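# Restock the wall glove dispenser from the cart

## Task

Take both new glove boxes off the cart and set them into the empty slots of the glove dispenser mounted on the wall; the cart and the pedal bin may be moved out of the way. Finish by releasing the boxes and backing the hands away. The robot must not fall or be left tilted, or the task fails.

## Robot and tools

Robot: a Rainbow Robotics RB-Y1 in a physics simulation. It has a two-wheel differential base with two rear casters (0.66 m long, 0.58 m wide, front edge 0.10 m ahead of the wheel axle), a folding torso (leg plus chest), a pan/tilt head and two 7-joint arms, each ending in a parallel gripper. The base cannot drive sideways.

Frames: the base frame sits on the floor between the drive wheels, x forward, y to the robot's left, z up. Reported chest, left_hand and right_hand poses are in this frame; a hand point lies between its finger pads, fingers point along its -z and close along its x. Printed hand positions get less accurate the farther the arm reaches. base_odometry is the base frame as it was at scene start, from wheel counts only, so wheel slip shows as travel; heading is positive to the left, within -3.142 to 3.142.

execute_actions: argument "actions" is a list holding one action or none (empty list = just report state and images). Optional "cameras" picks which images come back: head_camera, left_wrist_camera, right_wrist_camera, or "all"; omitted/null gives all, [] gives none. An action may contain:
- "base": exactly one relative move from where the base is now: {"translate_m": d}, metres, -3 to 3, positive forward; or {"rotate_rad": d}, radians, -3.2 to 3.2, positive counter-clockwise seen from above.
- "joints": a single dictionary keyed by joint name covering both arms, torso and head; each value is an absolute target, not an offset. Torso: torso_squat_rad 0 to 1.2 (higher lowers the level chest), torso_shift_rad -0.3 to 0.6 (positive pushes hips forward), torso_pitch_rad -0.2 to 1.4 (positive leans forward), torso_yaw_rad -1.5 to 1.5 (positive turns left). Combined torso limits: squat+shift <= 1.52; squat-shift+pitch <= 1.57; shift+0.5*pitch-0.4*squat <= 0.7; shift+0.3*pitch-0.5*squat <= 0.39; breaking one leaves the torso short with "off_target". Per arm (left_ / right_ prefix): shoulder_pitch -2.356 to 2.356 (0 hangs, negative swings forward and up); shoulder_roll left 0 to 3.141, right -3.141 to 0 (away from the body lifts the arm sideways); shoulder_yaw -2.094 to 2.094; elbow -2.617 to 0.01 (negative bends); forearm_roll -3.141 to 3.141; wrist_pitch -1.57 to 1.919 (negative tips the hand forward); hand_roll -2.705 to 2.705; gripper_m 0 to 0.1 metres of opening. Yaw and roll signs are the same on both arms (positive = left / counter-clockwise from above). Head: head_pan_rad -0.523 to 0.523 (positive left, relative to chest), head_tilt_rad -0.35 to 1.57 (positive looks down). Joints count as done within 0.02 rad (grippers 0.004 m).
- "speeds": caps for this action only: translate_m 0.05 to 0.4 m/s, rotate_rad 0.1 to 1.509 rad/s. A base move needing more than 8.667 s is refused.
- "min_time_s": 0.1 to 8, the shortest duration for each arm/head motion.
Parts not named keep chasing earlier targets. Unknown keys or out-of-range numbers make the whole call rejected with no motion. If a result reports a stop, later motion calls in the same reply are skipped.

wait: {"seconds": 0 to 10}; sends nothing new, then reports like an empty action. zoom_image: {"camera", "region": [x0,y0,x1,y1]} in pixels of that camera's latest image, top-left origin, at most 504x504. read_manual: only licence text. finished_scene: {"scene": current scene number}; irreversible, ends the scene after the last command is held and says whether the task succeeded. Replying with no tool call ends everything.

Result lines: base_status and joint_status say how each commanded motion ended. "done" (for the base: wheels turned the full amount, slip included); "off_target" (stopped short, may still push); "contact_stop" (torso or arm met firm resistance); "time_out"; "limit_stop_at_<name>"; "limit_stop_at_own_body" (self-collision guard halted it before touching); "stopped_with_arm" (torso halted because an arm had a contact stop). A contact_stop, time_out or stopped_with_arm halts the whole group (torso group, or one arm's seven joints) and clears their targets. Back a stopped arm off first, then the torso, each in its own action. Exception: if both hands hold one object and the torso contact-stops immediately with nothing in the way, resend every joint of both arms at their reported positions, then retry the torso. "joint command not followed" with a "cause:" line means an arm's targets were blocked by the arm-collision check (the gripper still moves); the arm may retry those targets later. on_its_own lists uncommanded parts; "held at" is a held target, not a position. A "Motor temperatures" line gives per-arm values in joint_positions order; MOTOR HOT appears from 65 °C and at 80 °C an OVER-TEMPERATURE FAULT brakes the arm and stops the call. A torque fault (contact torque at a joint's load limit: shoulders 60.9, elbow 31.3, wrist joints 21.7 N m, load included) freezes the robot for 10 s.

Gripping: command an opening at least 0.005 m narrower than the box; "off_target" on the gripper then means it is squeezing, as intended.

Cautions: the base does not stop at obstacles and can spin its wheels against them; a bent leg may reach past the base front, and if it bumps furniture the robot can slide backward unreported. Never let the arms strike or press each other (grippers included); the arm-collision check ignores hands and fingers. Each arm is rated 3 kg; weight held far forward can tip the robot, and nothing stops that. Avoid dropping or slamming boxes and shoving furniture hard. Loose objects may occasionally get nudged. Cameras: head_camera 896x504, wrist cameras 644x364; calibrations are approximate.

Each tool is called after ">>>" by a JSON object that holds its "api" and its "payload".

## Session

>>> {"api": "execute_actions", "payload": {"actions": []}}

Scene clock: 0.00 s.
Motor temperatures (°C, as the motors report them): left_arm=[26 29 31 31 34 33 38] | right_arm=[27 29 30 30 33 32 32]
base_odometry: x=+0.000 y=+0.000 heading=+0.000 (m, m, rad; odometry frame)
base_status: not commanded
joint_positions: torso_squat_rad=+0.350 torso_shift_rad=+0.001 torso_pitch_rad=+0.000 torso_yaw_rad=+0.001 left_shoulder_pitch_rad=-0.015 left_shoulder_roll_rad=+0.005 left_shoulder_yaw_rad=-0.003 left_elbow_rad=-0.225 left_forearm_roll_rad=+0.017 left_wrist_pitch_rad=-0.006 left_hand_roll_rad=+0.014 left_gripper_m=+0.100 right_shoulder_pitch_rad=-0.040 right_shoulder_roll_rad=-0.031 right_shoulder_yaw_rad=-0.052 right_elbow_rad=-0.271 right_forearm_roll_rad=-0.006 right_wrist_pitch_rad=-0.007 right_hand_roll_rad=+0.002 right_gripper_m=+0.099 head_pan_rad=+0.000 head_tilt_rad=+0.400
joint_status: not commanded
chest: x=-0.2275 y=+0.0007 z=+1.2475 quat_wxyz=(+1.000, +0.000, +0.000, +0.000) (m; base frame)
left_hand: x=-0.1067 y=+0.2235 z=+0.5721 quat_wxyz=(+0.992, +0.000, -0.122, +0.012) (m; base frame)
right_hand: x=-0.0666 y=-0.2476 z=+0.5809 quat_wxyz=(+0.987, -0.017, -0.157, -0.018) (m; base frame)
pictures: head_camera, left_wrist_camera, right_wrist_camera
Images, in order (width x height): head_camera 896x504, left_wrist_camera 644x364, right_wrist_camera 644x364.

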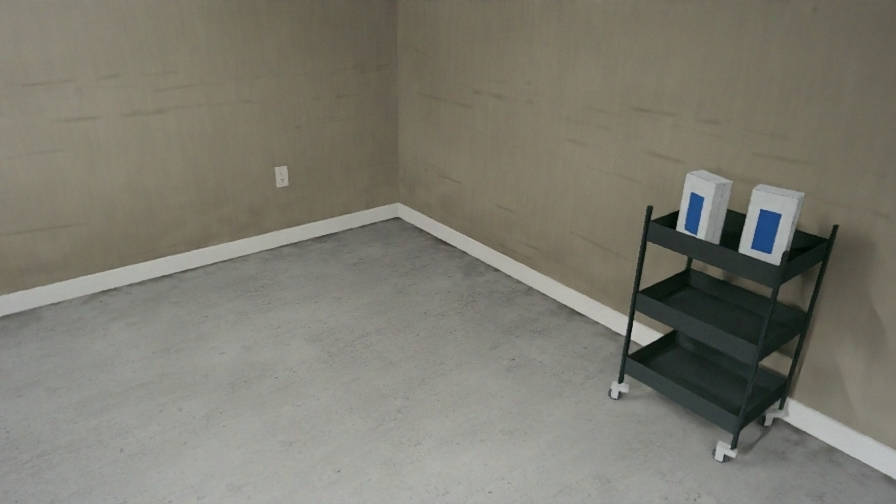

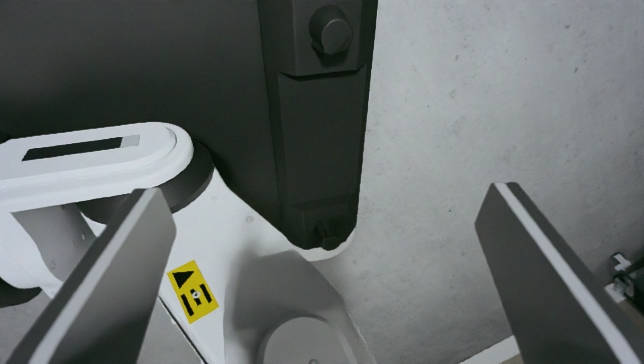

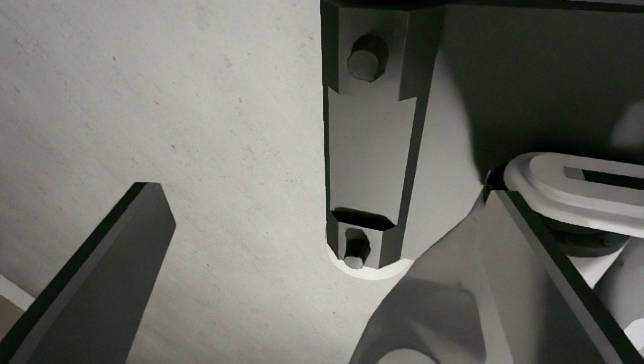

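>>> {"api": "execute_actions", "payload": {"actions": [{"base":{"rotate_rad":-0.9},"joints":{"head_tilt_rad":0.15}}], "cameras": ["head_camera"]}}

>>> {"api": "execute_actions", "payload": {"actions": [{"base":{"rotate_rad":-1.0}}], "cameras": ["head_camera"]}}

Scene clock: 11.97 s.
Motor temperatures (°C, as the motors report them): left_arm=[26 29 31 31 34 33 38] | right_arm=[27 29 30 30 33 32 32]
base_odometry: x=+0.000 y=+0.000 heading=-0.899 (m, m, rad; odometry frame)
base_status: done
joint_positions: torso_squat_rad=+0.350 torso_shift_rad=+0.001 torso_pitch_rad=+0.000 torso_yaw_rad=+0.001 left_shoulder_pitch_rad=-0.015 left_shoulder_roll_rad=+0.005 left_shoulder_yaw_rad=-0.003 left_elbow_rad=-0.225 left_forearm_roll_rad=+0.017 left_wrist_pitch_rad=-0.006 left_hand_roll_rad=+0.014 left_gripper_m=+0.100 right_shoulder_pitch_rad=-0.040 right_shoulder_roll_rad=-0.031 right_shoulder_yaw_rad=-0.052 right_elbow_rad=-0.271 right_forearm_roll_rad=-0.006 right_wrist_pitch_rad=-0.007 right_hand_roll_rad=+0.002 right_gripper_m=+0.099 head_pan_rad=+0.000 head_tilt_rad=+0.150
joint_status: all done
chest: x=-0.2275 y=+0.0007 z=+1.2475 quat_wxyz=(+1.000, +0.000, +0.000, +0.000) (m; base frame)
left_hand: x=-0.1067 y=+0.2235 z=+0.5721 quat_wxyz=(+0.992, +0.000, -0.122, +0.012) (m; base frame)
right_hand: x=-0.0666 y=-0.2476 z=+0.5809 quat_wxyz=(+0.987, -0.017, -0.157, -0.018) (m; base frame)
pictures: head_camera
camera_calibration (this result's frames):
head_camera: T_world_to_cam=[[-0.0512096, -0.99868, 0.00406168, -0.0169616], [-0.175938, 0.00501804, -0.984389, 1.45548], [0.983068, -0.0511247, -0.175962, 0.400224], [0, 0, 0, 1]] pos_world=[-0.138242, -0.00378157, 1.50325]
Images, in order (width x height): head_camera 896x504.

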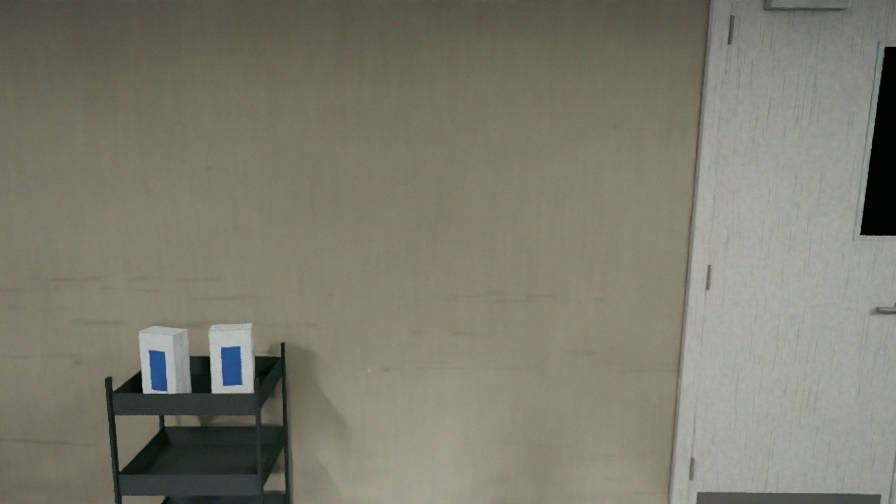

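Scene clock: 15.37 s.
Motor temperatures (°C, as the motors report them): left_arm=[26 29 31 31 34 33 38] | right_arm=[27 29 30 30 33 32 32]
base_odometry: x=+0.000 y=+0.000 heading=-1.898 (m, m, rad; odometry frame)
base_status: done
joint_positions: torso_squat_rad=+0.350 torso_shift_rad=+0.001 torso_pitch_rad=+0.000 torso_yaw_rad=+0.001 left_shoulder_pitch_rad=-0.015 left_shoulder_roll_rad=+0.005 left_shoulder_yaw_rad=-0.003 left_elbow_rad=-0.225 left_forearm_roll_rad=+0.017 left_wrist_pitch_rad=-0.006 left_hand_roll_rad=+0.014 left_gripper_m=+0.100 right_shoulder_pitch_rad=-0.040 right_shoulder_roll_rad=-0.031 right_shoulder_yaw_rad=-0.052 right_elbow_rad=-0.271 right_forearm_roll_rad=-0.006 right_wrist_pitch_rad=-0.007 right_hand_roll_rad=+0.002 right_gripper_m=+0.099 head_pan_rad=+0.000 head_tilt_rad=+0.150
joint_status: not commanded
chest: x=-0.2275 y=+0.0007 z=+1.2475 quat_wxyz=(+1.000, +0.000, +0.000, +0.000) (m; base frame)
left_hand: x=-0.1067 y=+0.2235 z=+0.5721 quat_wxyz=(+0.992, +0.000, -0.122, +0.012) (m; base frame)
right_hand: x=-0.0666 y=-0.2476 z=+0.5809 quat_wxyz=(+0.987, -0.017, -0.157, -0.018) (m; base frame)
pictures: head_camera
camera_calibration (this result's frames):
head_camera: T_world_to_cam=[[-0.0512093, -0.99868, 0.00404069, -0.0169485], [-0.175937, 0.00503866, -0.984389, 1.45548], [0.983069, -0.0511208, -0.175963, 0.400223], [0, 0, 0, 1]] pos_world=[-0.138242, -0.00380009, 1.50325]
Images, in order (width x height): head_camera 896x504.

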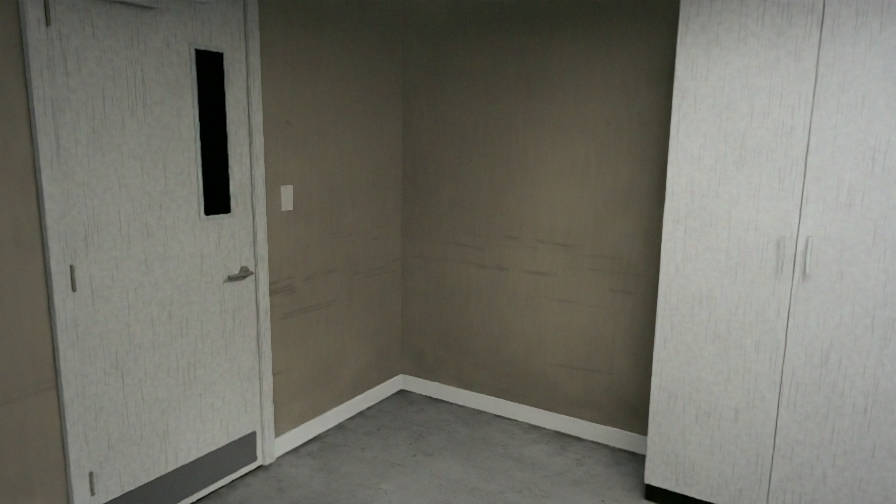

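>>> {"api": "execute_actions", "payload": {"actions": [{"base":{"rotate_rad":-1.1}}], "cameras": ["head_camera"]}}

>>> {"api": "execute_actions", "payload": {"actions": [{"base":{"rotate_rad":-1.1}}], "cameras": ["head_camera"]}}

>>> {"api": "execute_actions", "payload": {"actions": [{"base":{"rotate_rad":-1.1}}], "cameras": ["head_camera"]}}

Scene clock: 23.67 s.
Motor temperatures (°C, as the motors report them): left_arm=[26 29 31 31 34 33 38] | right_arm=[27 29 30 30 33 32 32]
base_odometry: x=+0.000 y=+0.001 heading=-2.998 (m, m, rad; odometry frame)
base_status: done
joint_positions: torso_squat_rad=+0.350 torso_shift_rad=+0.001 torso_pitch_rad=+0.000 torso_yaw_rad=+0.001 left_shoulder_pitch_rad=-0.015 left_shoulder_roll_rad=+0.005 left_shoulder_yaw_rad=-0.003 left_elbow_rad=-0.225 left_forearm_roll_rad=+0.017 left_wrist_pitch_rad=-0.006 left_hand_roll_rad=+0.014 left_gripper_m=+0.100 right_shoulder_pitch_rad=-0.040 right_shoulder_roll_rad=-0.031 right_shoulder_yaw_rad=-0.052 right_elbow_rad=-0.271 right_forearm_roll_rad=-0.006 right_wrist_pitch_rad=-0.007 right_hand_roll_rad=+0.002 right_gripper_m=+0.099 head_pan_rad=+0.000 head_tilt_rad=+0.150
joint_status: not commanded
chest: x=-0.2275 y=+0.0007 z=+1.2475 quat_wxyz=(+1.000, +0.000, +0.000, +0.000) (m; base frame)
left_hand: x=-0.1067 y=+0.2235 z=+0.5721 quat_wxyz=(+0.992, +0.000, -0.122, +0.012) (m; base frame)
right_hand: x=-0.0666 y=-0.2476 z=+0.5809 quat_wxyz=(+0.987, -0.017, -0.157, -0.018) (m; base frame)
pictures: head_camera
camera_calibration (this result's frames):
head_camera: T_world_to_cam=[[-0.0512094, -0.99868, 0.00403136, -0.0169419], [-0.175937, 0.00504784, -0.984389, 1.45548], [0.983069, -0.0511192, -0.175963, 0.400223], [0, 0, 0, 1]] pos_world=[-0.138241, -0.00380752, 1.50325]
Images, in order (width x height): head_camera 896x504.

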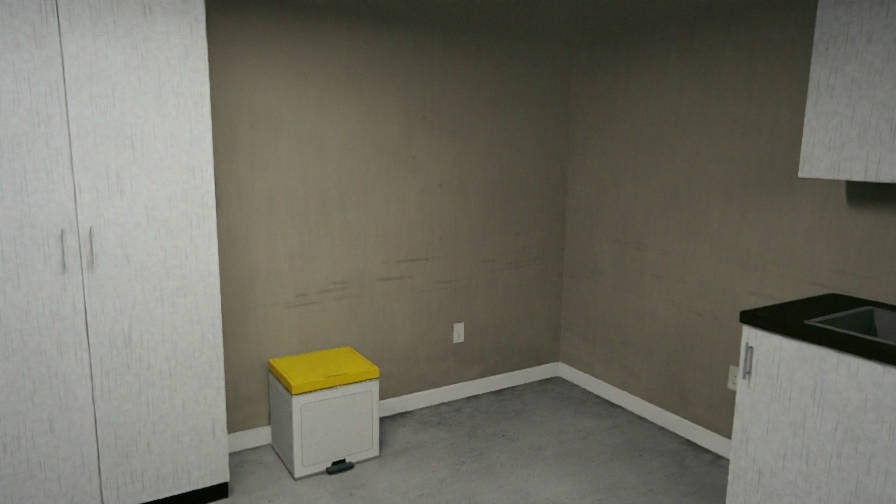

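Scene clock: 27.30 s.
Motor temperatures (°C, as the motors report them): left_arm=[26 29 31 31 34 33 38] | right_arm=[27 29 30 30 33 32 32]
base_odometry: x=+0.000 y=+0.001 heading=+2.186 (m, m, rad; odometry frame)
base_status: done
joint_positions: torso_squat_rad=+0.350 torso_shift_rad=+0.001 torso_pitch_rad=+0.000 torso_yaw_rad=+0.001 left_shoulder_pitch_rad=-0.015 left_shoulder_roll_rad=+0.005 left_shoulder_yaw_rad=-0.003 left_elbow_rad=-0.225 left_forearm_roll_rad=+0.017 left_wrist_pitch_rad=-0.006 left_hand_roll_rad=+0.014 left_gripper_m=+0.100 right_shoulder_pitch_rad=-0.040 right_shoulder_roll_rad=-0.031 right_shoulder_yaw_rad=-0.052 right_elbow_rad=-0.271 right_forearm_roll_rad=-0.006 right_wrist_pitch_rad=-0.007 right_hand_roll_rad=+0.002 right_gripper_m=+0.099 head_pan_rad=+0.000 head_tilt_rad=+0.150
joint_status: not commanded
chest: x=-0.2275 y=+0.0007 z=+1.2475 quat_wxyz=(+1.000, +0.000, +0.000, +0.000) (m; base frame)
left_hand: x=-0.1067 y=+0.2235 z=+0.5721 quat_wxyz=(+0.992, +0.000, -0.122, +0.012) (m; base frame)
right_hand: x=-0.0666 y=-0.2476 z=+0.5809 quat_wxyz=(+0.987, -0.017, -0.157, -0.018) (m; base frame)
pictures: head_camera
camera_calibration (this result's frames):
head_camera: T_world_to_cam=[[-0.0512095, -0.99868, 0.00402358, -0.0169369], [-0.175936, 0.0050555, -0.984389, 1.45548], [0.983069, -0.0511179, -0.175963, 0.400222], [0, 0, 0, 1]] pos_world=[-0.138241, -0.00381419, 1.50325]
Images, in order (width x height): head_camera 896x504.

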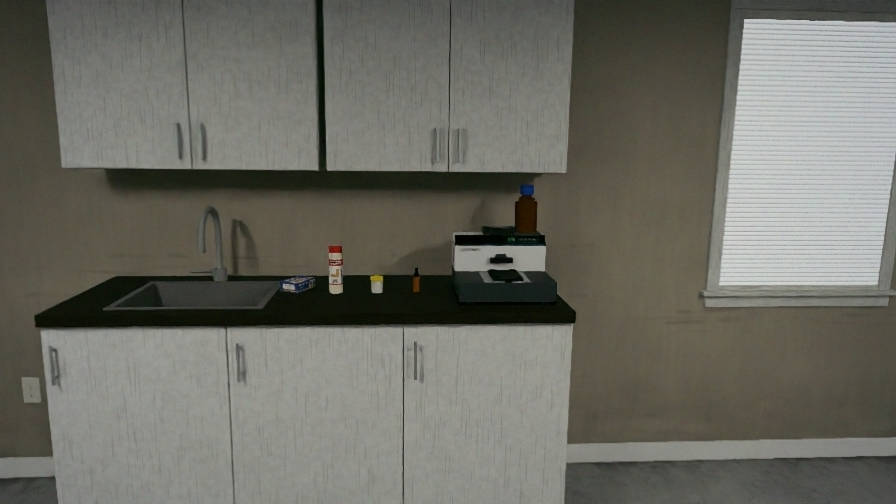

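Scene clock: 30.93 s.
Motor temperatures (°C, as the motors report them): left_arm=[26 29 31 31 34 33 38] | right_arm=[27 29 30 30 33 32 32]
base_odometry: x=+0.000 y=+0.000 heading=+1.087 (m, m, rad; odometry frame)
base_status: done
joint_positions: torso_squat_rad=+0.350 torso_shift_rad=+0.001 torso_pitch_rad=+0.000 torso_yaw_rad=+0.001 left_shoulder_pitch_rad=-0.015 left_shoulder_roll_rad=+0.005 left_shoulder_yaw_rad=-0.003 left_elbow_rad=-0.225 left_forearm_roll_rad=+0.017 left_wrist_pitch_rad=-0.006 left_hand_roll_rad=+0.014 left_gripper_m=+0.100 right_shoulder_pitch_rad=-0.040 right_shoulder_roll_rad=-0.031 right_shoulder_yaw_rad=-0.052 right_elbow_rad=-0.271 right_forearm_roll_rad=-0.006 right_wrist_pitch_rad=-0.007 right_hand_roll_rad=+0.002 right_gripper_m=+0.099 head_pan_rad=+0.000 head_tilt_rad=+0.150
joint_status: not commanded
chest: x=-0.2275 y=+0.0007 z=+1.2475 quat_wxyz=(+1.000, +0.000, +0.000, +0.000) (m; base frame)
left_hand: x=-0.1067 y=+0.2235 z=+0.5721 quat_wxyz=(+0.992, +0.000, -0.122, +0.012) (m; base frame)
right_hand: x=-0.0666 y=-0.2476 z=+0.5809 quat_wxyz=(+0.987, -0.017, -0.157, -0.018) (m; base frame)
pictures: head_camera
camera_calibration (this result's frames):
head_camera: T_world_to_cam=[[-0.0512094, -0.99868, 0.00402045, -0.016934], [-0.175936, 0.00505858, -0.984389, 1.45548], [0.983069, -0.0511173, -0.175963, 0.400222], [0, 0, 0, 1]] pos_world=[-0.138241, -0.00381606, 1.50325]
Images, in order (width x height): head_camera 896x504.

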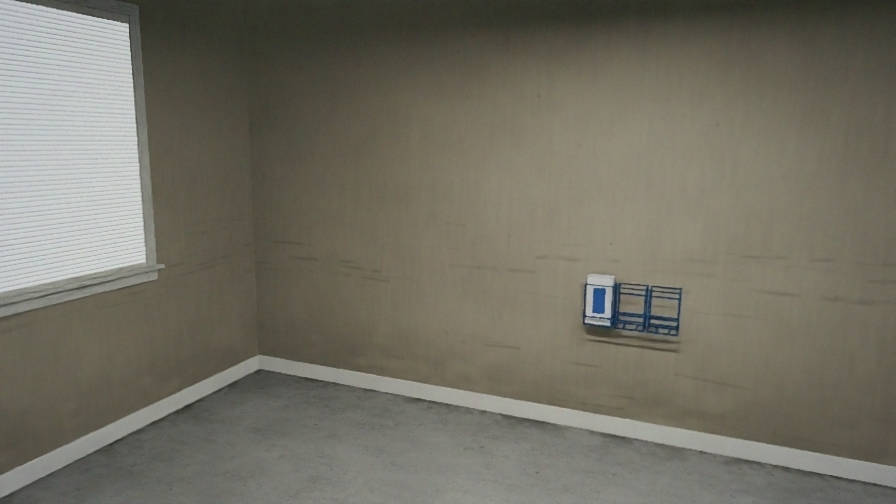

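>>> {"api": "execute_actions", "payload": {"actions": [{"base":{"rotate_rad":-0.43}}], "cameras": []}}

>>> {"api": "execute_actions", "payload": {"actions": [{"base":{"translate_m":0.65}}], "cameras": []}}

>>> {"api": "execute_actions", "payload": {"actions": [{"base":{"rotate_rad":-1.57}}], "cameras": []}}

>>> {"api": "execute_actions", "payload": {"actions": [{"base":{"translate_m":0.8},"joints":{"head_tilt_rad":0.6}}], "cameras": ["head_camera"]}}

Scene clock: 54.57 s.
Motor temperatures (°C, as the motors report them): left_arm=[26 29 31 31 34 33 38] | right_arm=[27 29 30 30 33 32 32]
base_odometry: x=+0.000 y=+0.000 heading=+0.658 (m, m, rad; odometry frame)
base_status: done
joint_positions: torso_squat_rad=+0.350 torso_shift_rad=+0.001 torso_pitch_rad=+0.000 torso_yaw_rad=+0.001 left_shoulder_pitch_rad=-0.015 left_shoulder_roll_rad=+0.005 left_shoulder_yaw_rad=-0.003 left_elbow_rad=-0.225 left_forearm_roll_rad=+0.017 left_wrist_pitch_rad=-0.006 left_hand_roll_rad=+0.014 left_gripper_m=+0.100 right_shoulder_pitch_rad=-0.040 right_shoulder_roll_rad=-0.031 right_shoulder_yaw_rad=-0.052 right_elbow_rad=-0.271 right_forearm_roll_rad=-0.006 right_wrist_pitch_rad=-0.007 right_hand_roll_rad=+0.002 right_gripper_m=+0.099 head_pan_rad=+0.000 head_tilt_rad=+0.150
joint_status: not commanded
chest: x=-0.2275 y=+0.0007 z=+1.2475 quat_wxyz=(+1.000, +0.000, +0.000, +0.000) (m; base frame)
left_hand: x=-0.1067 y=+0.2235 z=+0.5721 quat_wxyz=(+0.992, +0.000, -0.122, +0.012) (m; base frame)
right_hand: x=-0.0666 y=-0.2476 z=+0.5809 quat_wxyz=(+0.987, -0.017, -0.157, -0.018) (m; base frame)
pictures: none
No camera images: the call's "cameras" was empty. Leave "cameras" out to get every camera's image.

Scene clock: 57.73 s.
Motor temperatures (°C, as the motors report them): left_arm=[26 29 31 31 34 33 38] | right_arm=[27 29 30 30 33 32 32]
base_odometry: x=+0.515 y=+0.397 heading=+0.657 (m, m, rad; odometry frame)
base_status: done
joint_positions: torso_squat_rad=+0.350 torso_shift_rad=+0.001 torso_pitch_rad=+0.000 torso_yaw_rad=+0.001 left_shoulder_pitch_rad=-0.015 left_shoulder_roll_rad=+0.005 left_shoulder_yaw_rad=-0.003 left_elbow_rad=-0.225 left_forearm_roll_rad=+0.017 left_wrist_pitch_rad=-0.006 left_hand_roll_rad=+0.014 left_gripper_m=+0.100 right_shoulder_pitch_rad=-0.040 right_shoulder_roll_rad=-0.031 right_shoulder_yaw_rad=-0.052 right_elbow_rad=-0.271 right_forearm_roll_rad=-0.006 right_wrist_pitch_rad=-0.007 right_hand_roll_rad=+0.002 right_gripper_m=+0.099 head_pan_rad=+0.000 head_tilt_rad=+0.150
joint_status: not commanded
chest: x=-0.2275 y=+0.0007 z=+1.2475 quat_wxyz=(+1.000, +0.000, +0.000, +0.000) (m; base frame)
left_hand: x=-0.1067 y=+0.2235 z=+0.5721 quat_wxyz=(+0.992, +0.000, -0.122, +0.012) (m; base frame)
right_hand: x=-0.0666 y=-0.2476 z=+0.5809 quat_wxyz=(+0.987, -0.017, -0.157, -0.018) (m; base frame)
pictures: none
No camera images: the call's "cameras" was empty. Leave "cameras" out to get every camera's image.

Scene clock: 61.73 s.
Motor temperatures (°C, as the motors report them): left_arm=[26 29 31 31 34 33 38] | right_arm=[27 29 30 30 33 32 32]
base_odometry: x=+0.514 y=+0.397 heading=-0.913 (m, m, rad; odometry frame)
base_status: done
joint_positions: torso_squat_rad=+0.350 torso_shift_rad=+0.001 torso_pitch_rad=+0.000 torso_yaw_rad=+0.001 left_shoulder_pitch_rad=-0.015 left_shoulder_roll_rad=+0.005 left_shoulder_yaw_rad=-0.003 left_elbow_rad=-0.225 left_forearm_roll_rad=+0.017 left_wrist_pitch_rad=-0.006 left_hand_roll_rad=+0.014 left_gripper_m=+0.100 right_shoulder_pitch_rad=-0.040 right_shoulder_roll_rad=-0.031 right_shoulder_yaw_rad=-0.052 right_elbow_rad=-0.271 right_forearm_roll_rad=-0.006 right_wrist_pitch_rad=-0.007 right_hand_roll_rad=+0.002 right_gripper_m=+0.099 head_pan_rad=+0.000 head_tilt_rad=+0.150
joint_status: not commanded
chest: x=-0.2275 y=+0.0007 z=+1.2475 quat_wxyz=(+1.000, +0.000, +0.000, +0.000) (m; base frame)
left_hand: x=-0.1067 y=+0.2235 z=+0.5721 quat_wxyz=(+0.992, +0.000, -0.122, +0.012) (m; base frame)
right_hand: x=-0.0666 y=-0.2476 z=+0.5809 quat_wxyz=(+0.987, -0.017, -0.157, -0.018) (m; base frame)
pictures: none
No camera images: the call's "cameras" was empty. Leave "cameras" out to get every camera's image.

Scene clock: 65.37 s.
Motor temperatures (°C, as the motors report them): left_arm=[26 29 31 31 34 33 38] | right_arm=[27 29 30 30 33 32 32]
base_odometry: x=+1.003 y=-0.236 heading=-0.914 (m, m, rad; odometry frame)
base_status: done
joint_positions: torso_squat_rad=+0.350 torso_shift_rad=+0.001 torso_pitch_rad=+0.000 torso_yaw_rad=+0.001 left_shoulder_pitch_rad=-0.015 left_shoulder_roll_rad=+0.005 left_shoulder_yaw_rad=-0.003 left_elbow_rad=-0.225 left_forearm_roll_rad=+0.017 left_wrist_pitch_rad=-0.006 left_hand_roll_rad=+0.014 left_gripper_m=+0.100 right_shoulder_pitch_rad=-0.040 right_shoulder_roll_rad=-0.031 right_shoulder_yaw_rad=-0.052 right_elbow_rad=-0.271 right_forearm_roll_rad=-0.006 right_wrist_pitch_rad=-0.007 right_hand_roll_rad=+0.002 right_gripper_m=+0.099 head_pan_rad=+0.000 head_tilt_rad=+0.600
joint_status: all done
chest: x=-0.2275 y=+0.0007 z=+1.2475 quat_wxyz=(+1.000, +0.000, +0.000, +0.000) (m; base frame)
left_hand: x=-0.1067 y=+0.2235 z=+0.5721 quat_wxyz=(+0.992, +0.000, -0.122, +0.012) (m; base frame)
right_hand: x=-0.0666 y=-0.2476 z=+0.5809 quat_wxyz=(+0.987, -0.017, -0.157, -0.018) (m; base frame)
pictures: head_camera
camera_calibration (this result's frames):
head_camera: T_world_to_cam=[[-0.0444161, -0.99867, 0.0261955, -0.0476334], [-0.586633, 0.00484828, -0.809838, 1.11846], [0.808634, -0.051337, -0.586068, 0.95798], [0, 0, 0, 1]] pos_world=[-0.120644, -0.0038128, 1.46846]
Images, in order (width x height): head_camera 896x504.

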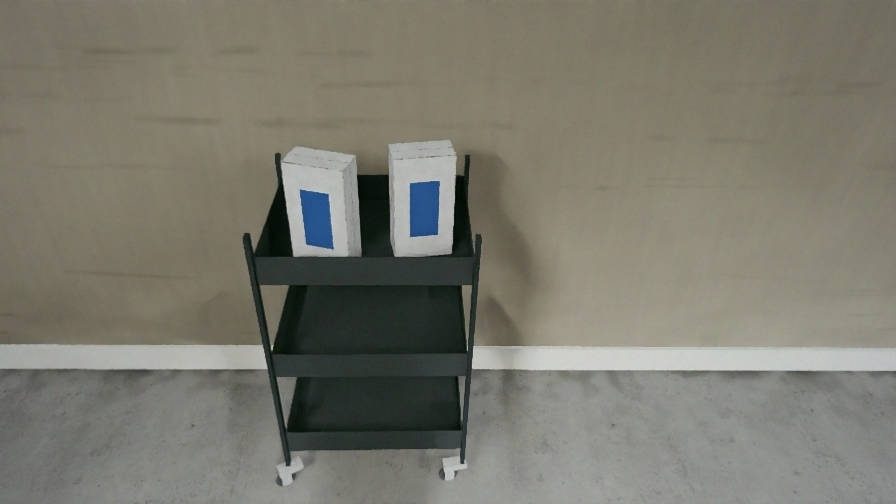

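>>> {"api": "execute_actions", "payload": {"actions": [{"joints":{"torso_squat_rad":0.1,"torso_shift_rad":0.3,"torso_yaw_rad":-0.52,"left_shoulder_pitch_rad":-1.047,"left_shoulder_roll_rad":0.349,"left_shoulder_yaw_rad":0,"left_elbow_rad":-0.524,"left_forearm_roll_rad":0.349,"left_wrist_pitch_rad":1.571,"left_hand_roll_rad":0.52,"head_pan_rad":0.5,"head_tilt_rad":0.7}}]}}

Scene clock: 121.13 s.
Motor temperatures (°C, as the motors report them): left_arm=[27 29 31 31 34 33 38] | right_arm=[27 29 30 30 33 32 32]
base_odometry: x=+1.003 y=-0.236 heading=-0.914 (m, m, rad; odometry frame)
base_status: not commanded
joint_positions: torso_squat_rad=+0.100 torso_shift_rad=+0.300 torso_pitch_rad=+0.000 torso_yaw_rad=-0.520 left_shoulder_pitch_rad=-1.048 left_shoulder_roll_rad=+0.349 left_shoulder_yaw_rad=+0.000 left_elbow_rad=-0.524 left_forearm_roll_rad=+0.349 left_wrist_pitch_rad=+1.571 left_hand_roll_rad=+0.520 left_gripper_m=+0.100 right_shoulder_pitch_rad=-0.040 right_shoulder_roll_rad=-0.031 right_shoulder_yaw_rad=-0.052 right_elbow_rad=-0.271 right_forearm_roll_rad=-0.006 right_wrist_pitch_rad=-0.007 right_hand_roll_rad=+0.002 right_gripper_m=+0.099 head_pan_rad=+0.500 head_tilt_rad=+0.700
joint_status: all done
chest: x=-0.0221 y=+0.0007 z=+1.2553 quat_wxyz=(+0.966, +0.000, +0.000, -0.257) (m; base frame)
left_hand: x=+0.5546 y=-0.0201 z=+0.9715 quat_wxyz=(+1.000, +0.000, +0.000, +0.000) (m; base frame)
right_hand: x=-0.0060 y=-0.2949 z=+0.5888 quat_wxyz=(+0.949, -0.057, -0.147, -0.272) (m; base frame)
pictures: head_camera, left_wrist_camera, right_wrist_camera
camera_calibration (this result's frames):
head_camera: T_world_to_cam=[[-0.0621649, -0.997598, 0.0305597, -0.0561751], [-0.664255, 0.0185012, -0.747277, 1.15248], [0.744917, -0.0667538, -0.66381, 0.911102], [0, 0, 0, 1]] pos_world=[0.083355, -0.016543, 1.46774]
left_wrist_camera: T_world_to_cam=[[0.9999, -0.00891975, 0.0109872, -0.565243], [-0.0139686, -0.746665, 0.665054, -0.6283], [0.00227166, -0.665141, -0.746714, 0.800851], [0, 0, 0, 1]] pos_world=[0.554591, 0.0585079, 1.02207]
right_wrist_camera: T_world_to_cam=[[-0.802272, 0.491708, -0.3385, 0.341472], [0.225602, 0.774726, 0.59068, -0.0893406], [0.552688, 0.39752, -0.732471, 0.641712], [0, 0, 0, 1]] pos_world=[-0.0605577, -0.353784, 0.638396]
Images, in order (width x height): head_camera 896x504, left_wrist_camera 644x364, right_wrist_camera 644x364.

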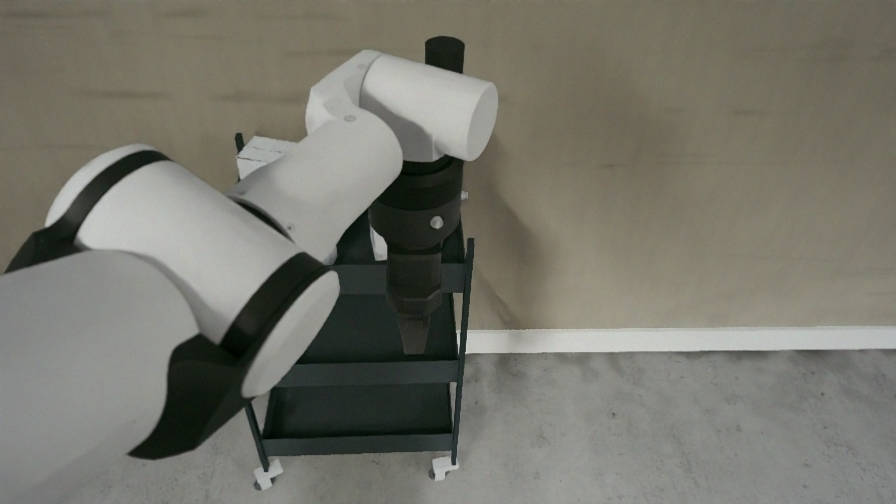

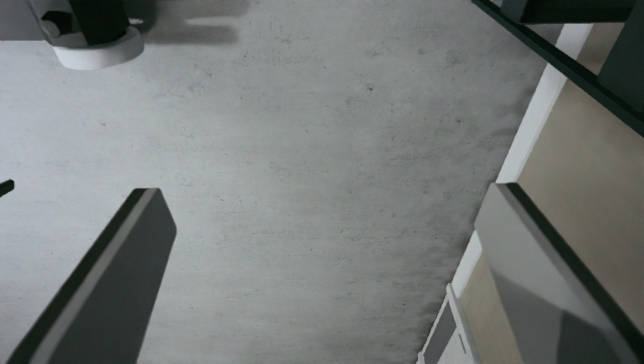

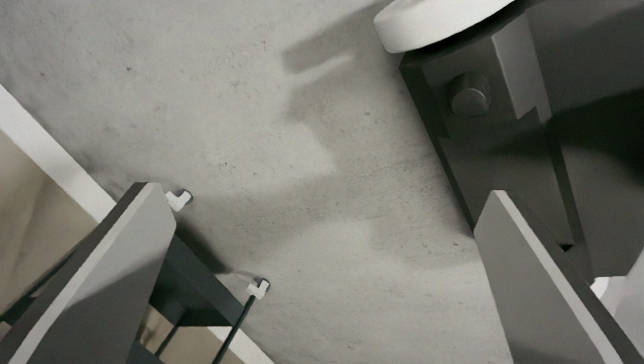

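>>> {"api": "execute_actions", "payload": {"actions": [{"base":{"translate_m":0.36},"speeds":{"translate_m":0.2}}], "cameras": ["left_wrist_camera","head_camera"]}}

Scene clock: 127.67 s.
Motor temperatures (°C, as the motors report them): left_arm=[27 29 31 31 34 33 38] | right_arm=[27 29 30 30 33 32 32]
base_odometry: x=+1.223 y=-0.521 heading=-0.914 (m, m, rad; odometry frame)
base_status: done
joint_positions: torso_squat_rad=+0.100 torso_shift_rad=+0.300 torso_pitch_rad=+0.000 torso_yaw_rad=-0.520 left_shoulder_pitch_rad=-1.048 left_shoulder_roll_rad=+0.349 left_shoulder_yaw_rad=+0.000 left_elbow_rad=-0.524 left_forearm_roll_rad=+0.349 left_wrist_pitch_rad=+1.571 left_hand_roll_rad=+0.520 left_gripper_m=+0.100 right_shoulder_pitch_rad=-0.040 right_shoulder_roll_rad=-0.031 right_shoulder_yaw_rad=-0.052 right_elbow_rad=-0.271 right_forearm_roll_rad=-0.006 right_wrist_pitch_rad=-0.007 right_hand_roll_rad=+0.002 right_gripper_m=+0.099 head_pan_rad=+0.500 head_tilt_rad=+0.700
joint_status: not commanded
chest: x=-0.0221 y=+0.0007 z=+1.2553 quat_wxyz=(+0.966, +0.000, +0.000, -0.257) (m; base frame)
left_hand: x=+0.5545 y=-0.0200 z=+0.9714 quat_wxyz=(+1.000, +0.000, +0.000, +0.000) (m; base frame)
right_hand: x=-0.0059 y=-0.2949 z=+0.5888 quat_wxyz=(+0.949, -0.057, -0.147, -0.272) (m; base frame)
pictures: head_camera, left_wrist_camera
camera_calibration (this result's frames):
head_camera: T_world_to_cam=[[-0.0621738, -0.997598, 0.0305552, -0.0561693], [-0.664202, 0.0185059, -0.747324, 1.15254], [0.744963, -0.0667588, -0.663757, 0.91103], [0, 0, 0, 1]] pos_world=[0.0833444, -0.0165438, 1.46774]
left_wrist_camera: T_world_to_cam=[[0.999902, -0.00886661, 0.0108585, -0.565089], [-0.013843, -0.746735, 0.664977, -0.628224], [0.00221232, -0.665062, -0.746785, 0.800952], [0, 0, 0, 1]] pos_world=[0.554565, 0.0585552, 1.02203]
Images, in order (width x height): head_camera 896x504, left_wrist_camera 644x364.

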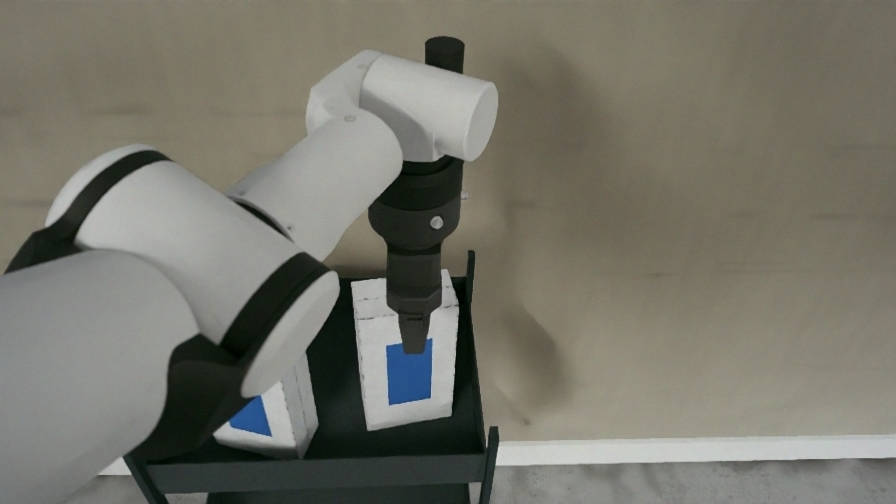

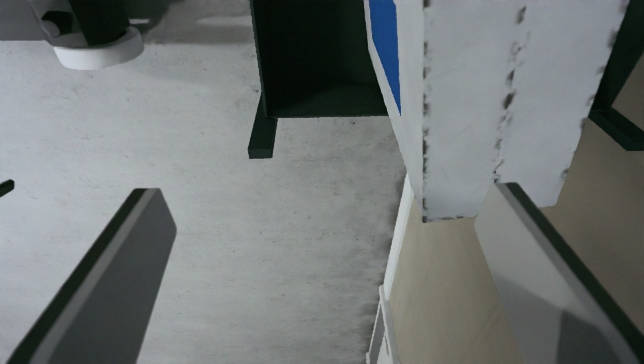

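>>> {"api": "execute_actions", "payload": {"actions": [{"base":{"translate_m":0.083},"speeds":{"translate_m":0.1}}], "cameras": ["left_wrist_camera"]}}

Scene clock: 134.90 s.
Motor temperatures (°C, as the motors report them): left_arm=[27 29 31 31 34 33 38] | right_arm=[27 29 30 30 33 32 32]
base_odometry: x=+1.273 y=-0.587 heading=-0.915 (m, m, rad; odometry frame)
base_status: done
joint_positions: torso_squat_rad=+0.100 torso_shift_rad=+0.300 torso_pitch_rad=+0.000 torso_yaw_rad=-0.520 left_shoulder_pitch_rad=-1.047 left_shoulder_roll_rad=+0.349 left_shoulder_yaw_rad=+0.000 left_elbow_rad=-0.524 left_forearm_roll_rad=+0.349 left_wrist_pitch_rad=+1.571 left_hand_roll_rad=+0.520 left_gripper_m=+0.100 right_shoulder_pitch_rad=-0.040 right_shoulder_roll_rad=-0.031 right_shoulder_yaw_rad=-0.052 right_elbow_rad=-0.271 right_forearm_roll_rad=-0.006 right_wrist_pitch_rad=-0.007 right_hand_roll_rad=+0.002 right_gripper_m=+0.099 head_pan_rad=+0.500 head_tilt_rad=+0.700
joint_status: not commanded
chest: x=-0.0221 y=+0.0007 z=+1.2553 quat_wxyz=(+0.966, +0.000, +0.000, -0.257) (m; base frame)
left_hand: x=+0.5546 y=-0.0200 z=+0.9714 quat_wxyz=(+1.000, +0.000, +0.000, +0.000) (m; base frame)
right_hand: x=-0.0059 y=-0.2949 z=+0.5888 quat_wxyz=(+0.949, -0.057, -0.147, -0.272) (m; base frame)
pictures: left_wrist_camera
camera_calibration (this result's frames):
left_wrist_camera: T_world_to_cam=[[0.999903, -0.00885115, 0.0107791, -0.565034], [-0.0137786, -0.746752, 0.664959, -0.628199], [0.00216366, -0.665043, -0.746802, 0.800968], [0, 0, 0, 1]] pos_world=[0.554591, 0.0585684, 1.02198]
Images, in order (width x height): left_wrist_camera 644x364.

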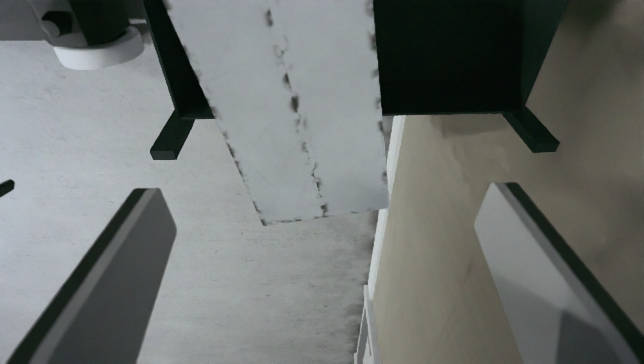

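>>> {"api": "execute_actions", "payload": {"actions": [{"base":{"translate_m":0.03},"speeds":{"translate_m":0.05},"joints":{"torso_squat_rad":0.55}}], "cameras": ["left_wrist_camera","head_camera"]}}

>>> {"api": "execute_actions", "payload": {"actions": [{"joints":{"left_gripper_m":0.05}}], "cameras": ["left_wrist_camera"]}}

Scene clock: 148.00 s.
Motor temperatures (°C, as the motors report them): left_arm=[28 29 31 32 34 33 38] | right_arm=[27 29 30 30 33 32 32]
base_odometry: x=+1.292 y=-0.611 heading=-0.915 (m, m, rad; odometry frame)
base_status: done
joint_positions: torso_squat_rad=+0.550 torso_shift_rad=+0.300 torso_pitch_rad=+0.000 torso_yaw_rad=-0.520 left_shoulder_pitch_rad=-1.048 left_shoulder_roll_rad=+0.349 left_shoulder_yaw_rad=+0.000 left_elbow_rad=-0.524 left_forearm_roll_rad=+0.349 left_wrist_pitch_rad=+1.571 left_hand_roll_rad=+0.520 left_gripper_m=+0.100 right_shoulder_pitch_rad=-0.040 right_shoulder_roll_rad=-0.031 right_shoulder_yaw_rad=-0.052 right_elbow_rad=-0.271 right_forearm_roll_rad=-0.006 right_wrist_pitch_rad=-0.007 right_hand_roll_rad=+0.002 right_gripper_m=+0.099 head_pan_rad=+0.500 head_tilt_rad=+0.700
joint_status: all done
chest: x=-0.0517 y=+0.0006 z=+1.1601 quat_wxyz=(+0.966, +0.000, +0.000, -0.257) (m; base frame)
left_hand: x=+0.5250 y=-0.0201 z=+0.8764 quat_wxyz=(+1.000, +0.000, +0.000, +0.000) (m; base frame)
right_hand: x=-0.0354 y=-0.2950 z=+0.4935 quat_wxyz=(+0.949, -0.057, -0.148, -0.272) (m; base frame)
pictures: head_camera, left_wrist_camera
camera_calibration (this result's frames):
head_camera: T_world_to_cam=[[-0.0621835, -0.997597, 0.0305363, -0.0551663], [-0.663975, 0.0185061, -0.747526, 1.06192], [0.745165, -0.066759, -0.663531, 0.869617], [0, 0, 0, 1]] pos_world=[0.0536484, -0.0166309, 1.37251]
left_wrist_camera: T_world_to_cam=[[0.999898, -0.00878934, 0.0112159, -0.534879], [-0.0140234, -0.746622, 0.6651, -0.56558], [0.00252824, -0.66519, -0.74667, 0.729759], [0, 0, 0, 1]] pos_world=[0.525049, 0.0584526, 0.927055]
Images, in order (width x height): head_camera 896x504, left_wrist_camera 644x364.

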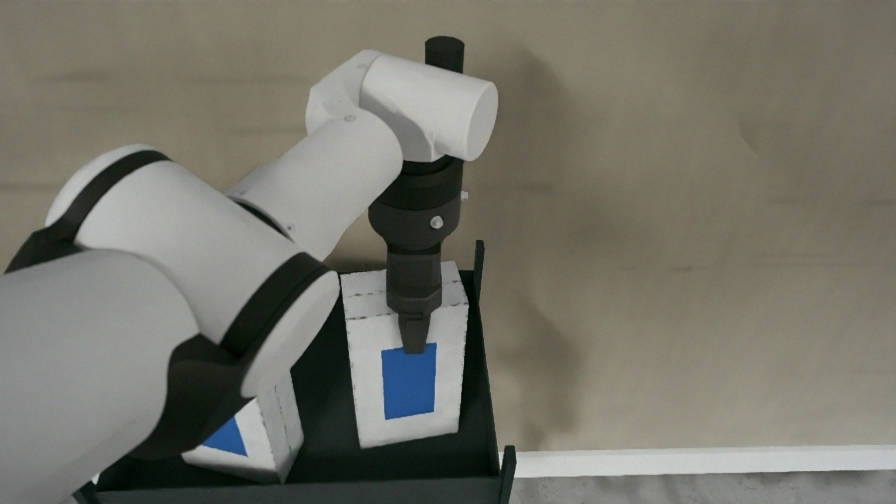

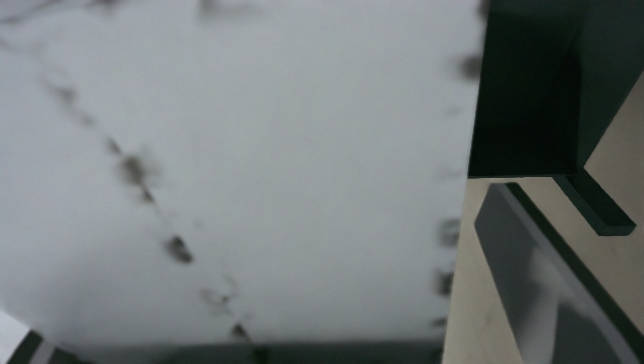

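Scene clock: 149.00 s.
Motor temperatures (°C, as the motors report them): left_arm=[28 29 31 32 34 33 38] | right_arm=[27 29 30 30 33 32 32]
base_odometry: x=+1.292 y=-0.611 heading=-0.915 (m, m, rad; odometry frame)
base_status: not commanded
joint_positions: torso_squat_rad=+0.550 torso_shift_rad=+0.300 torso_pitch_rad=+0.000 torso_yaw_rad=-0.520 left_shoulder_pitch_rad=-1.048 left_shoulder_roll_rad=+0.349 left_shoulder_yaw_rad=+0.000 left_elbow_rad=-0.524 left_forearm_roll_rad=+0.349 left_wrist_pitch_rad=+1.571 left_hand_roll_rad=+0.520 left_gripper_m=+0.065 right_shoulder_pitch_rad=-0.040 right_shoulder_roll_rad=-0.031 right_shoulder_yaw_rad=-0.052 right_elbow_rad=-0.271 right_forearm_roll_rad=-0.006 right_wrist_pitch_rad=-0.007 right_hand_roll_rad=+0.002 right_gripper_m=+0.099 head_pan_rad=+0.500 head_tilt_rad=+0.700
joint_status: left_gripper_m off_target (ended at +0.065, target +0.050)
chest: x=-0.0517 y=+0.0006 z=+1.1601 quat_wxyz=(+0.966, +0.000, +0.000, -0.257) (m; base frame)
left_hand: x=+0.5250 y=-0.0201 z=+0.8764 quat_wxyz=(+1.000, +0.000, +0.000, +0.000) (m; base frame)
right_hand: x=-0.0354 y=-0.2950 z=+0.4935 quat_wxyz=(+0.949, -0.057, -0.148, -0.272) (m; base frame)
pictures: left_wrist_camera
camera_calibration (this result's frames):
left_wrist_camera: T_world_to_cam=[[0.999899, -0.00878494, 0.0111807, -0.534851], [-0.0139967, -0.746625, 0.665097, -0.565575], [0.00250493, -0.665187, -0.746673, 0.729759], [0, 0, 0, 1]] pos_world=[0.525053, 0.0584548, 0.927033]
Images, in order (width x height): left_wrist_camera 644x364.

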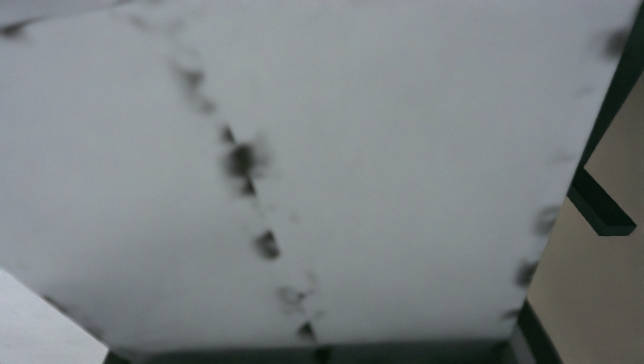

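>>> {"api": "execute_actions", "payload": {"actions": [{"joints":{"torso_squat_rad":0.05}}], "cameras": []}}

>>> {"api": "execute_actions", "payload": {"actions": [{"base":{"translate_m":-1.5}}], "cameras": ["head_camera"]}}

>>> {"api": "execute_actions", "payload": {"actions": [{"base":{"rotate_rad":1.571},"speeds":{"rotate_rad":0.8}}], "cameras": []}}

>>> {"api": "execute_actions", "payload": {"actions": [{"base":{"translate_m":1.3},"joints":{"head_pan_rad":0.523,"head_tilt_rad":0.45}}], "cameras": ["head_camera"]}}

Scene clock: 160.83 s.
Motor temperatures (°C, as the motors report them): left_arm=[29 29 31 32 34 33 38] | right_arm=[27 29 30 30 33 32 32]
base_odometry: x=+1.292 y=-0.611 heading=-0.915 (m, m, rad; odometry frame)
base_status: not commanded
joint_positions: torso_squat_rad=+0.050 torso_shift_rad=+0.300 torso_pitch_rad=+0.001 torso_yaw_rad=-0.520 left_shoulder_pitch_rad=-1.047 left_shoulder_roll_rad=+0.349 left_shoulder_yaw_rad=+0.000 left_elbow_rad=-0.524 left_forearm_roll_rad=+0.349 left_wrist_pitch_rad=+1.571 left_hand_roll_rad=+0.520 left_gripper_m=+0.065 right_shoulder_pitch_rad=-0.040 right_shoulder_roll_rad=-0.031 right_shoulder_yaw_rad=-0.052 right_elbow_rad=-0.271 right_forearm_roll_rad=-0.006 right_wrist_pitch_rad=-0.007 right_hand_roll_rad=+0.002 right_gripper_m=+0.099 head_pan_rad=+0.500 head_tilt_rad=+0.700
joint_status: all done
chest: x=-0.0212 y=+0.0007 z=+1.2578 quat_wxyz=(+0.966, +0.000, +0.000, -0.257) (m; base frame)
left_hand: x=+0.5552 y=-0.0199 z=+0.9735 quat_wxyz=(+1.000, +0.000, +0.000, +0.000) (m; base frame)
right_hand: x=-0.0052 y=-0.2949 z=+0.5913 quat_wxyz=(+0.949, -0.057, -0.147, -0.272) (m; base frame)
pictures: none
No camera images: the call's "cameras" was empty. Leave "cameras" out to get every camera's image.

Scene clock: 166.40 s.
Motor temperatures (°C, as the motors report them): left_arm=[29 29 31 32 34 33 38] | right_arm=[27 29 30 30 33 32 32]
base_odometry: x=+0.378 y=+0.578 heading=-0.916 (m, m, rad; odometry frame)
base_status: done
joint_positions: torso_squat_rad=+0.050 torso_shift_rad=+0.300 torso_pitch_rad=+0.000 torso_yaw_rad=-0.520 left_shoulder_pitch_rad=-1.047 left_shoulder_roll_rad=+0.349 left_shoulder_yaw_rad=+0.000 left_elbow_rad=-0.524 left_forearm_roll_rad=+0.349 left_wrist_pitch_rad=+1.571 left_hand_roll_rad=+0.520 left_gripper_m=+0.065 right_shoulder_pitch_rad=-0.040 right_shoulder_roll_rad=-0.031 right_shoulder_yaw_rad=-0.052 right_elbow_rad=-0.271 right_forearm_roll_rad=-0.006 right_wrist_pitch_rad=-0.007 right_hand_roll_rad=+0.002 right_gripper_m=+0.099 head_pan_rad=+0.500 head_tilt_rad=+0.700
joint_status: not commanded
chest: x=-0.0213 y=+0.0007 z=+1.2578 quat_wxyz=(+0.966, +0.000, +0.000, -0.257) (m; base frame)
left_hand: x=+0.5551 y=-0.0199 z=+0.9735 quat_wxyz=(+1.000, +0.000, +0.000, +0.000) (m; base frame)
right_hand: x=-0.0052 y=-0.2949 z=+0.5913 quat_wxyz=(+0.949, -0.057, -0.147, -0.272) (m; base frame)
pictures: head_camera
camera_calibration (this result's frames):
head_camera: T_world_to_cam=[[-0.0621764, -0.997597, 0.0305589, -0.0561987], [-0.664247, 0.0185088, -0.747284, 1.15489], [0.744923, -0.066762, -0.663801, 0.912155], [0, 0, 0, 1]] pos_world=[0.0841501, -0.0165418, 1.47024]
Images, in order (width x height): head_camera 896x504.

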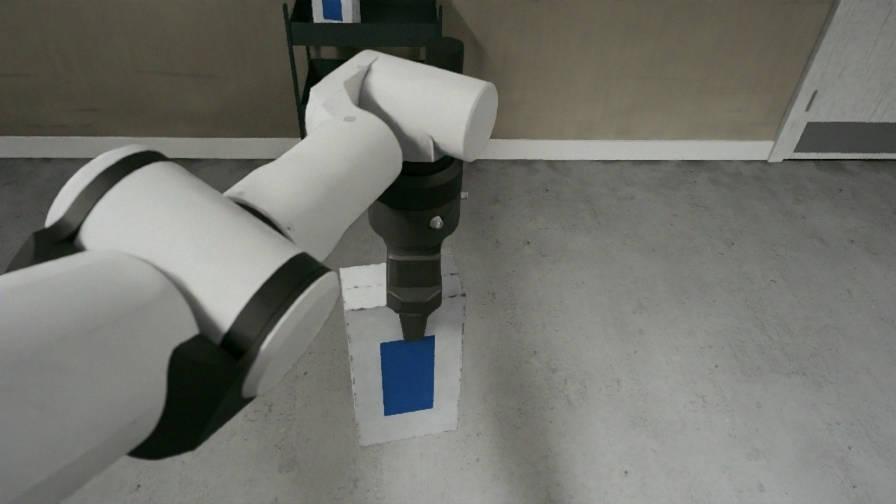

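Scene clock: 170.30 s.
Motor temperatures (°C, as the motors report them): left_arm=[29 29 31 32 34 33 38] | right_arm=[27 29 30 30 33 32 32]
base_odometry: x=+0.377 y=+0.578 heading=+0.654 (m, m, rad; odometry frame)
base_status: done
joint_positions: torso_squat_rad=+0.050 torso_shift_rad=+0.300 torso_pitch_rad=+0.000 torso_yaw_rad=-0.520 left_shoulder_pitch_rad=-1.047 left_shoulder_roll_rad=+0.349 left_shoulder_yaw_rad=+0.000 left_elbow_rad=-0.524 left_forearm_roll_rad=+0.349 left_wrist_pitch_rad=+1.571 left_hand_roll_rad=+0.520 left_gripper_m=+0.065 right_shoulder_pitch_rad=-0.040 right_shoulder_roll_rad=-0.031 right_shoulder_yaw_rad=-0.052 right_elbow_rad=-0.271 right_forearm_roll_rad=-0.006 right_wrist_pitch_rad=-0.007 right_hand_roll_rad=+0.002 right_gripper_m=+0.099 head_pan_rad=+0.500 head_tilt_rad=+0.700
joint_status: not commanded
chest: x=-0.0213 y=+0.0007 z=+1.2578 quat_wxyz=(+0.966, +0.000, +0.000, -0.257) (m; base frame)
left_hand: x=+0.5551 y=-0.0199 z=+0.9735 quat_wxyz=(+1.000, +0.000, +0.000, +0.000) (m; base frame)
right_hand: x=-0.0052 y=-0.2949 z=+0.5913 quat_wxyz=(+0.949, -0.057, -0.147, -0.272) (m; base frame)
pictures: none
No camera images: the call's "cameras" was empty. Leave "cameras" out to get every camera's image.

Scene clock: 175.03 s.
Motor temperatures (°C, as the motors report them): left_arm=[29 29 31 32 34 33 38] | right_arm=[27 29 30 30 33 32 32]
base_odometry: x=+1.409 y=+1.370 heading=+0.655 (m, m, rad; odometry frame)
base_status: done
joint_positions: torso_squat_rad=+0.050 torso_shift_rad=+0.300 torso_pitch_rad=+0.000 torso_yaw_rad=-0.520 left_shoulder_pitch_rad=-1.047 left_shoulder_roll_rad=+0.349 left_shoulder_yaw_rad=+0.000 left_elbow_rad=-0.524 left_forearm_roll_rad=+0.349 left_wrist_pitch_rad=+1.571 left_hand_roll_rad=+0.520 left_gripper_m=+0.065 right_shoulder_pitch_rad=-0.040 right_shoulder_roll_rad=-0.031 right_shoulder_yaw_rad=-0.052 right_elbow_rad=-0.271 right_forearm_roll_rad=-0.006 right_wrist_pitch_rad=-0.007 right_hand_roll_rad=+0.002 right_gripper_m=+0.099 head_pan_rad=+0.523 head_tilt_rad=+0.450
joint_status: all done
chest: x=-0.0212 y=+0.0007 z=+1.2578 quat_wxyz=(+0.966, +0.000, +0.000, -0.257) (m; base frame)
left_hand: x=+0.5551 y=-0.0199 z=+0.9734 quat_wxyz=(+1.000, +0.000, +0.000, +0.000) (m; base frame)
right_hand: x=-0.0052 y=-0.2949 z=+0.5913 quat_wxyz=(+0.949, -0.057, -0.147, -0.272) (m; base frame)
pictures: head_camera
camera_calibration (this result's frames):
head_camera: T_world_to_cam=[[-0.0456123, -0.998775, 0.0191684, -0.0395641], [-0.459096, 0.00391641, -0.888378, 1.36092], [0.887215, -0.0493211, -0.458712, 0.613551], [0, 0, 0, 1]] pos_world=[0.0786343, -0.0145846, 1.49121]
Images, in order (width x height): head_camera 896x504.

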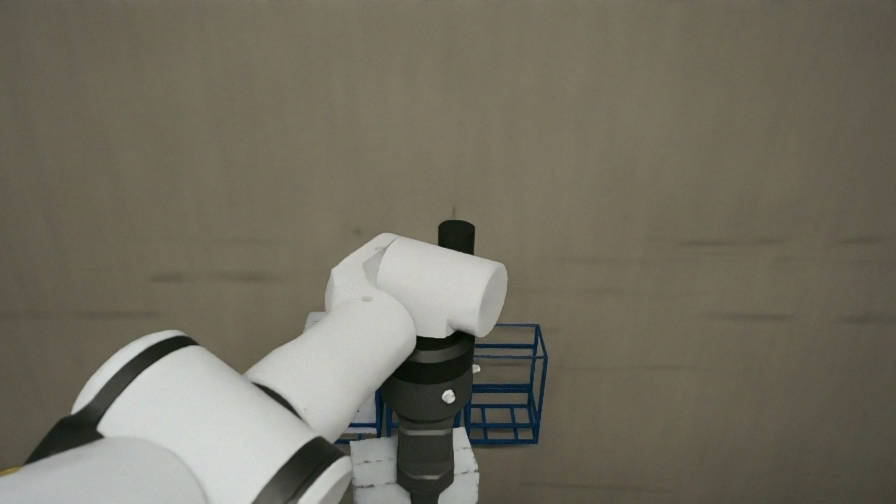

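>>> {"api": "execute_actions", "payload": {"actions": [{"joints":{"torso_yaw_rad":0.4,"head_pan_rad":-0.4,"head_tilt_rad":0.6}}], "cameras": ["head_camera"]}}

Scene clock: 180.70 s.
Motor temperatures (°C, as the motors report them): left_arm=[29 29 31 32 34 33 38] | right_arm=[27 29 30 30 33 32 32]
base_odometry: x=+1.409 y=+1.370 heading=+0.655 (m, m, rad; odometry frame)
base_status: not commanded
joint_positions: torso_squat_rad=+0.050 torso_shift_rad=+0.300 torso_pitch_rad=+0.000 torso_yaw_rad=+0.400 left_shoulder_pitch_rad=-1.047 left_shoulder_roll_rad=+0.349 left_shoulder_yaw_rad=+0.000 left_elbow_rad=-0.524 left_forearm_roll_rad=+0.349 left_wrist_pitch_rad=+1.571 left_hand_roll_rad=+0.520 left_gripper_m=+0.065 right_shoulder_pitch_rad=-0.040 right_shoulder_roll_rad=-0.031 right_shoulder_yaw_rad=-0.052 right_elbow_rad=-0.271 right_forearm_roll_rad=-0.006 right_wrist_pitch_rad=-0.007 right_hand_roll_rad=+0.002 right_gripper_m=+0.099 head_pan_rad=-0.400 head_tilt_rad=+0.600
joint_status: all done
chest: x=-0.0213 y=+0.0007 z=+1.2578 quat_wxyz=(+0.980, +0.000, +0.000, +0.199) (m; base frame)
left_hand: x=+0.3442 y=+0.4469 z=+0.9734 quat_wxyz=(+0.896, +0.000, +0.000, +0.444) (m; base frame)
right_hand: x=+0.2234 y=-0.1655 z=+0.5911 quat_wxyz=(+0.971, +0.014, -0.157, +0.178) (m; base frame)
pictures: head_camera
camera_calibration (this result's frames):
head_camera: T_world_to_cam=[[-0.0449921, -0.998644, 0.0261911, -0.0302736], [-0.586625, 0.00518983, -0.809842, 1.24674], [0.808608, -0.0518008, -0.586063, 0.799097], [0, 0, 0, 1]] pos_world=[0.0838522, 0.004691, 1.47878]
Images, in order (width x height): head_camera 896x504.

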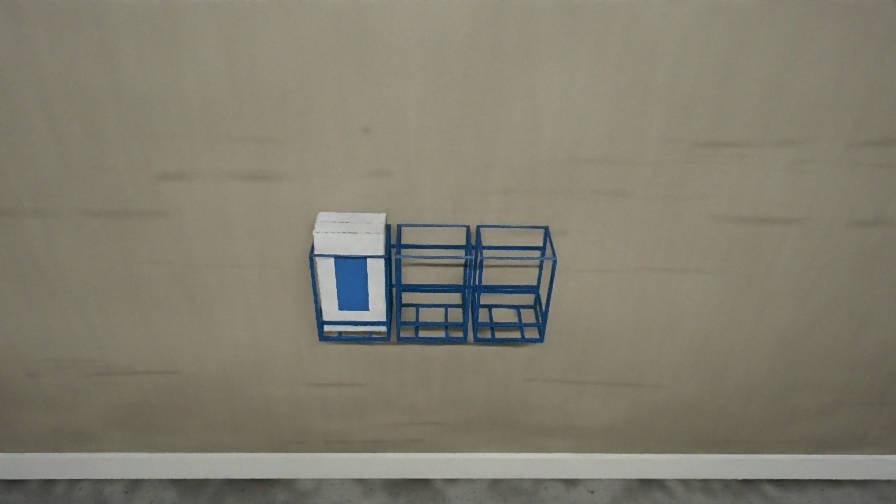

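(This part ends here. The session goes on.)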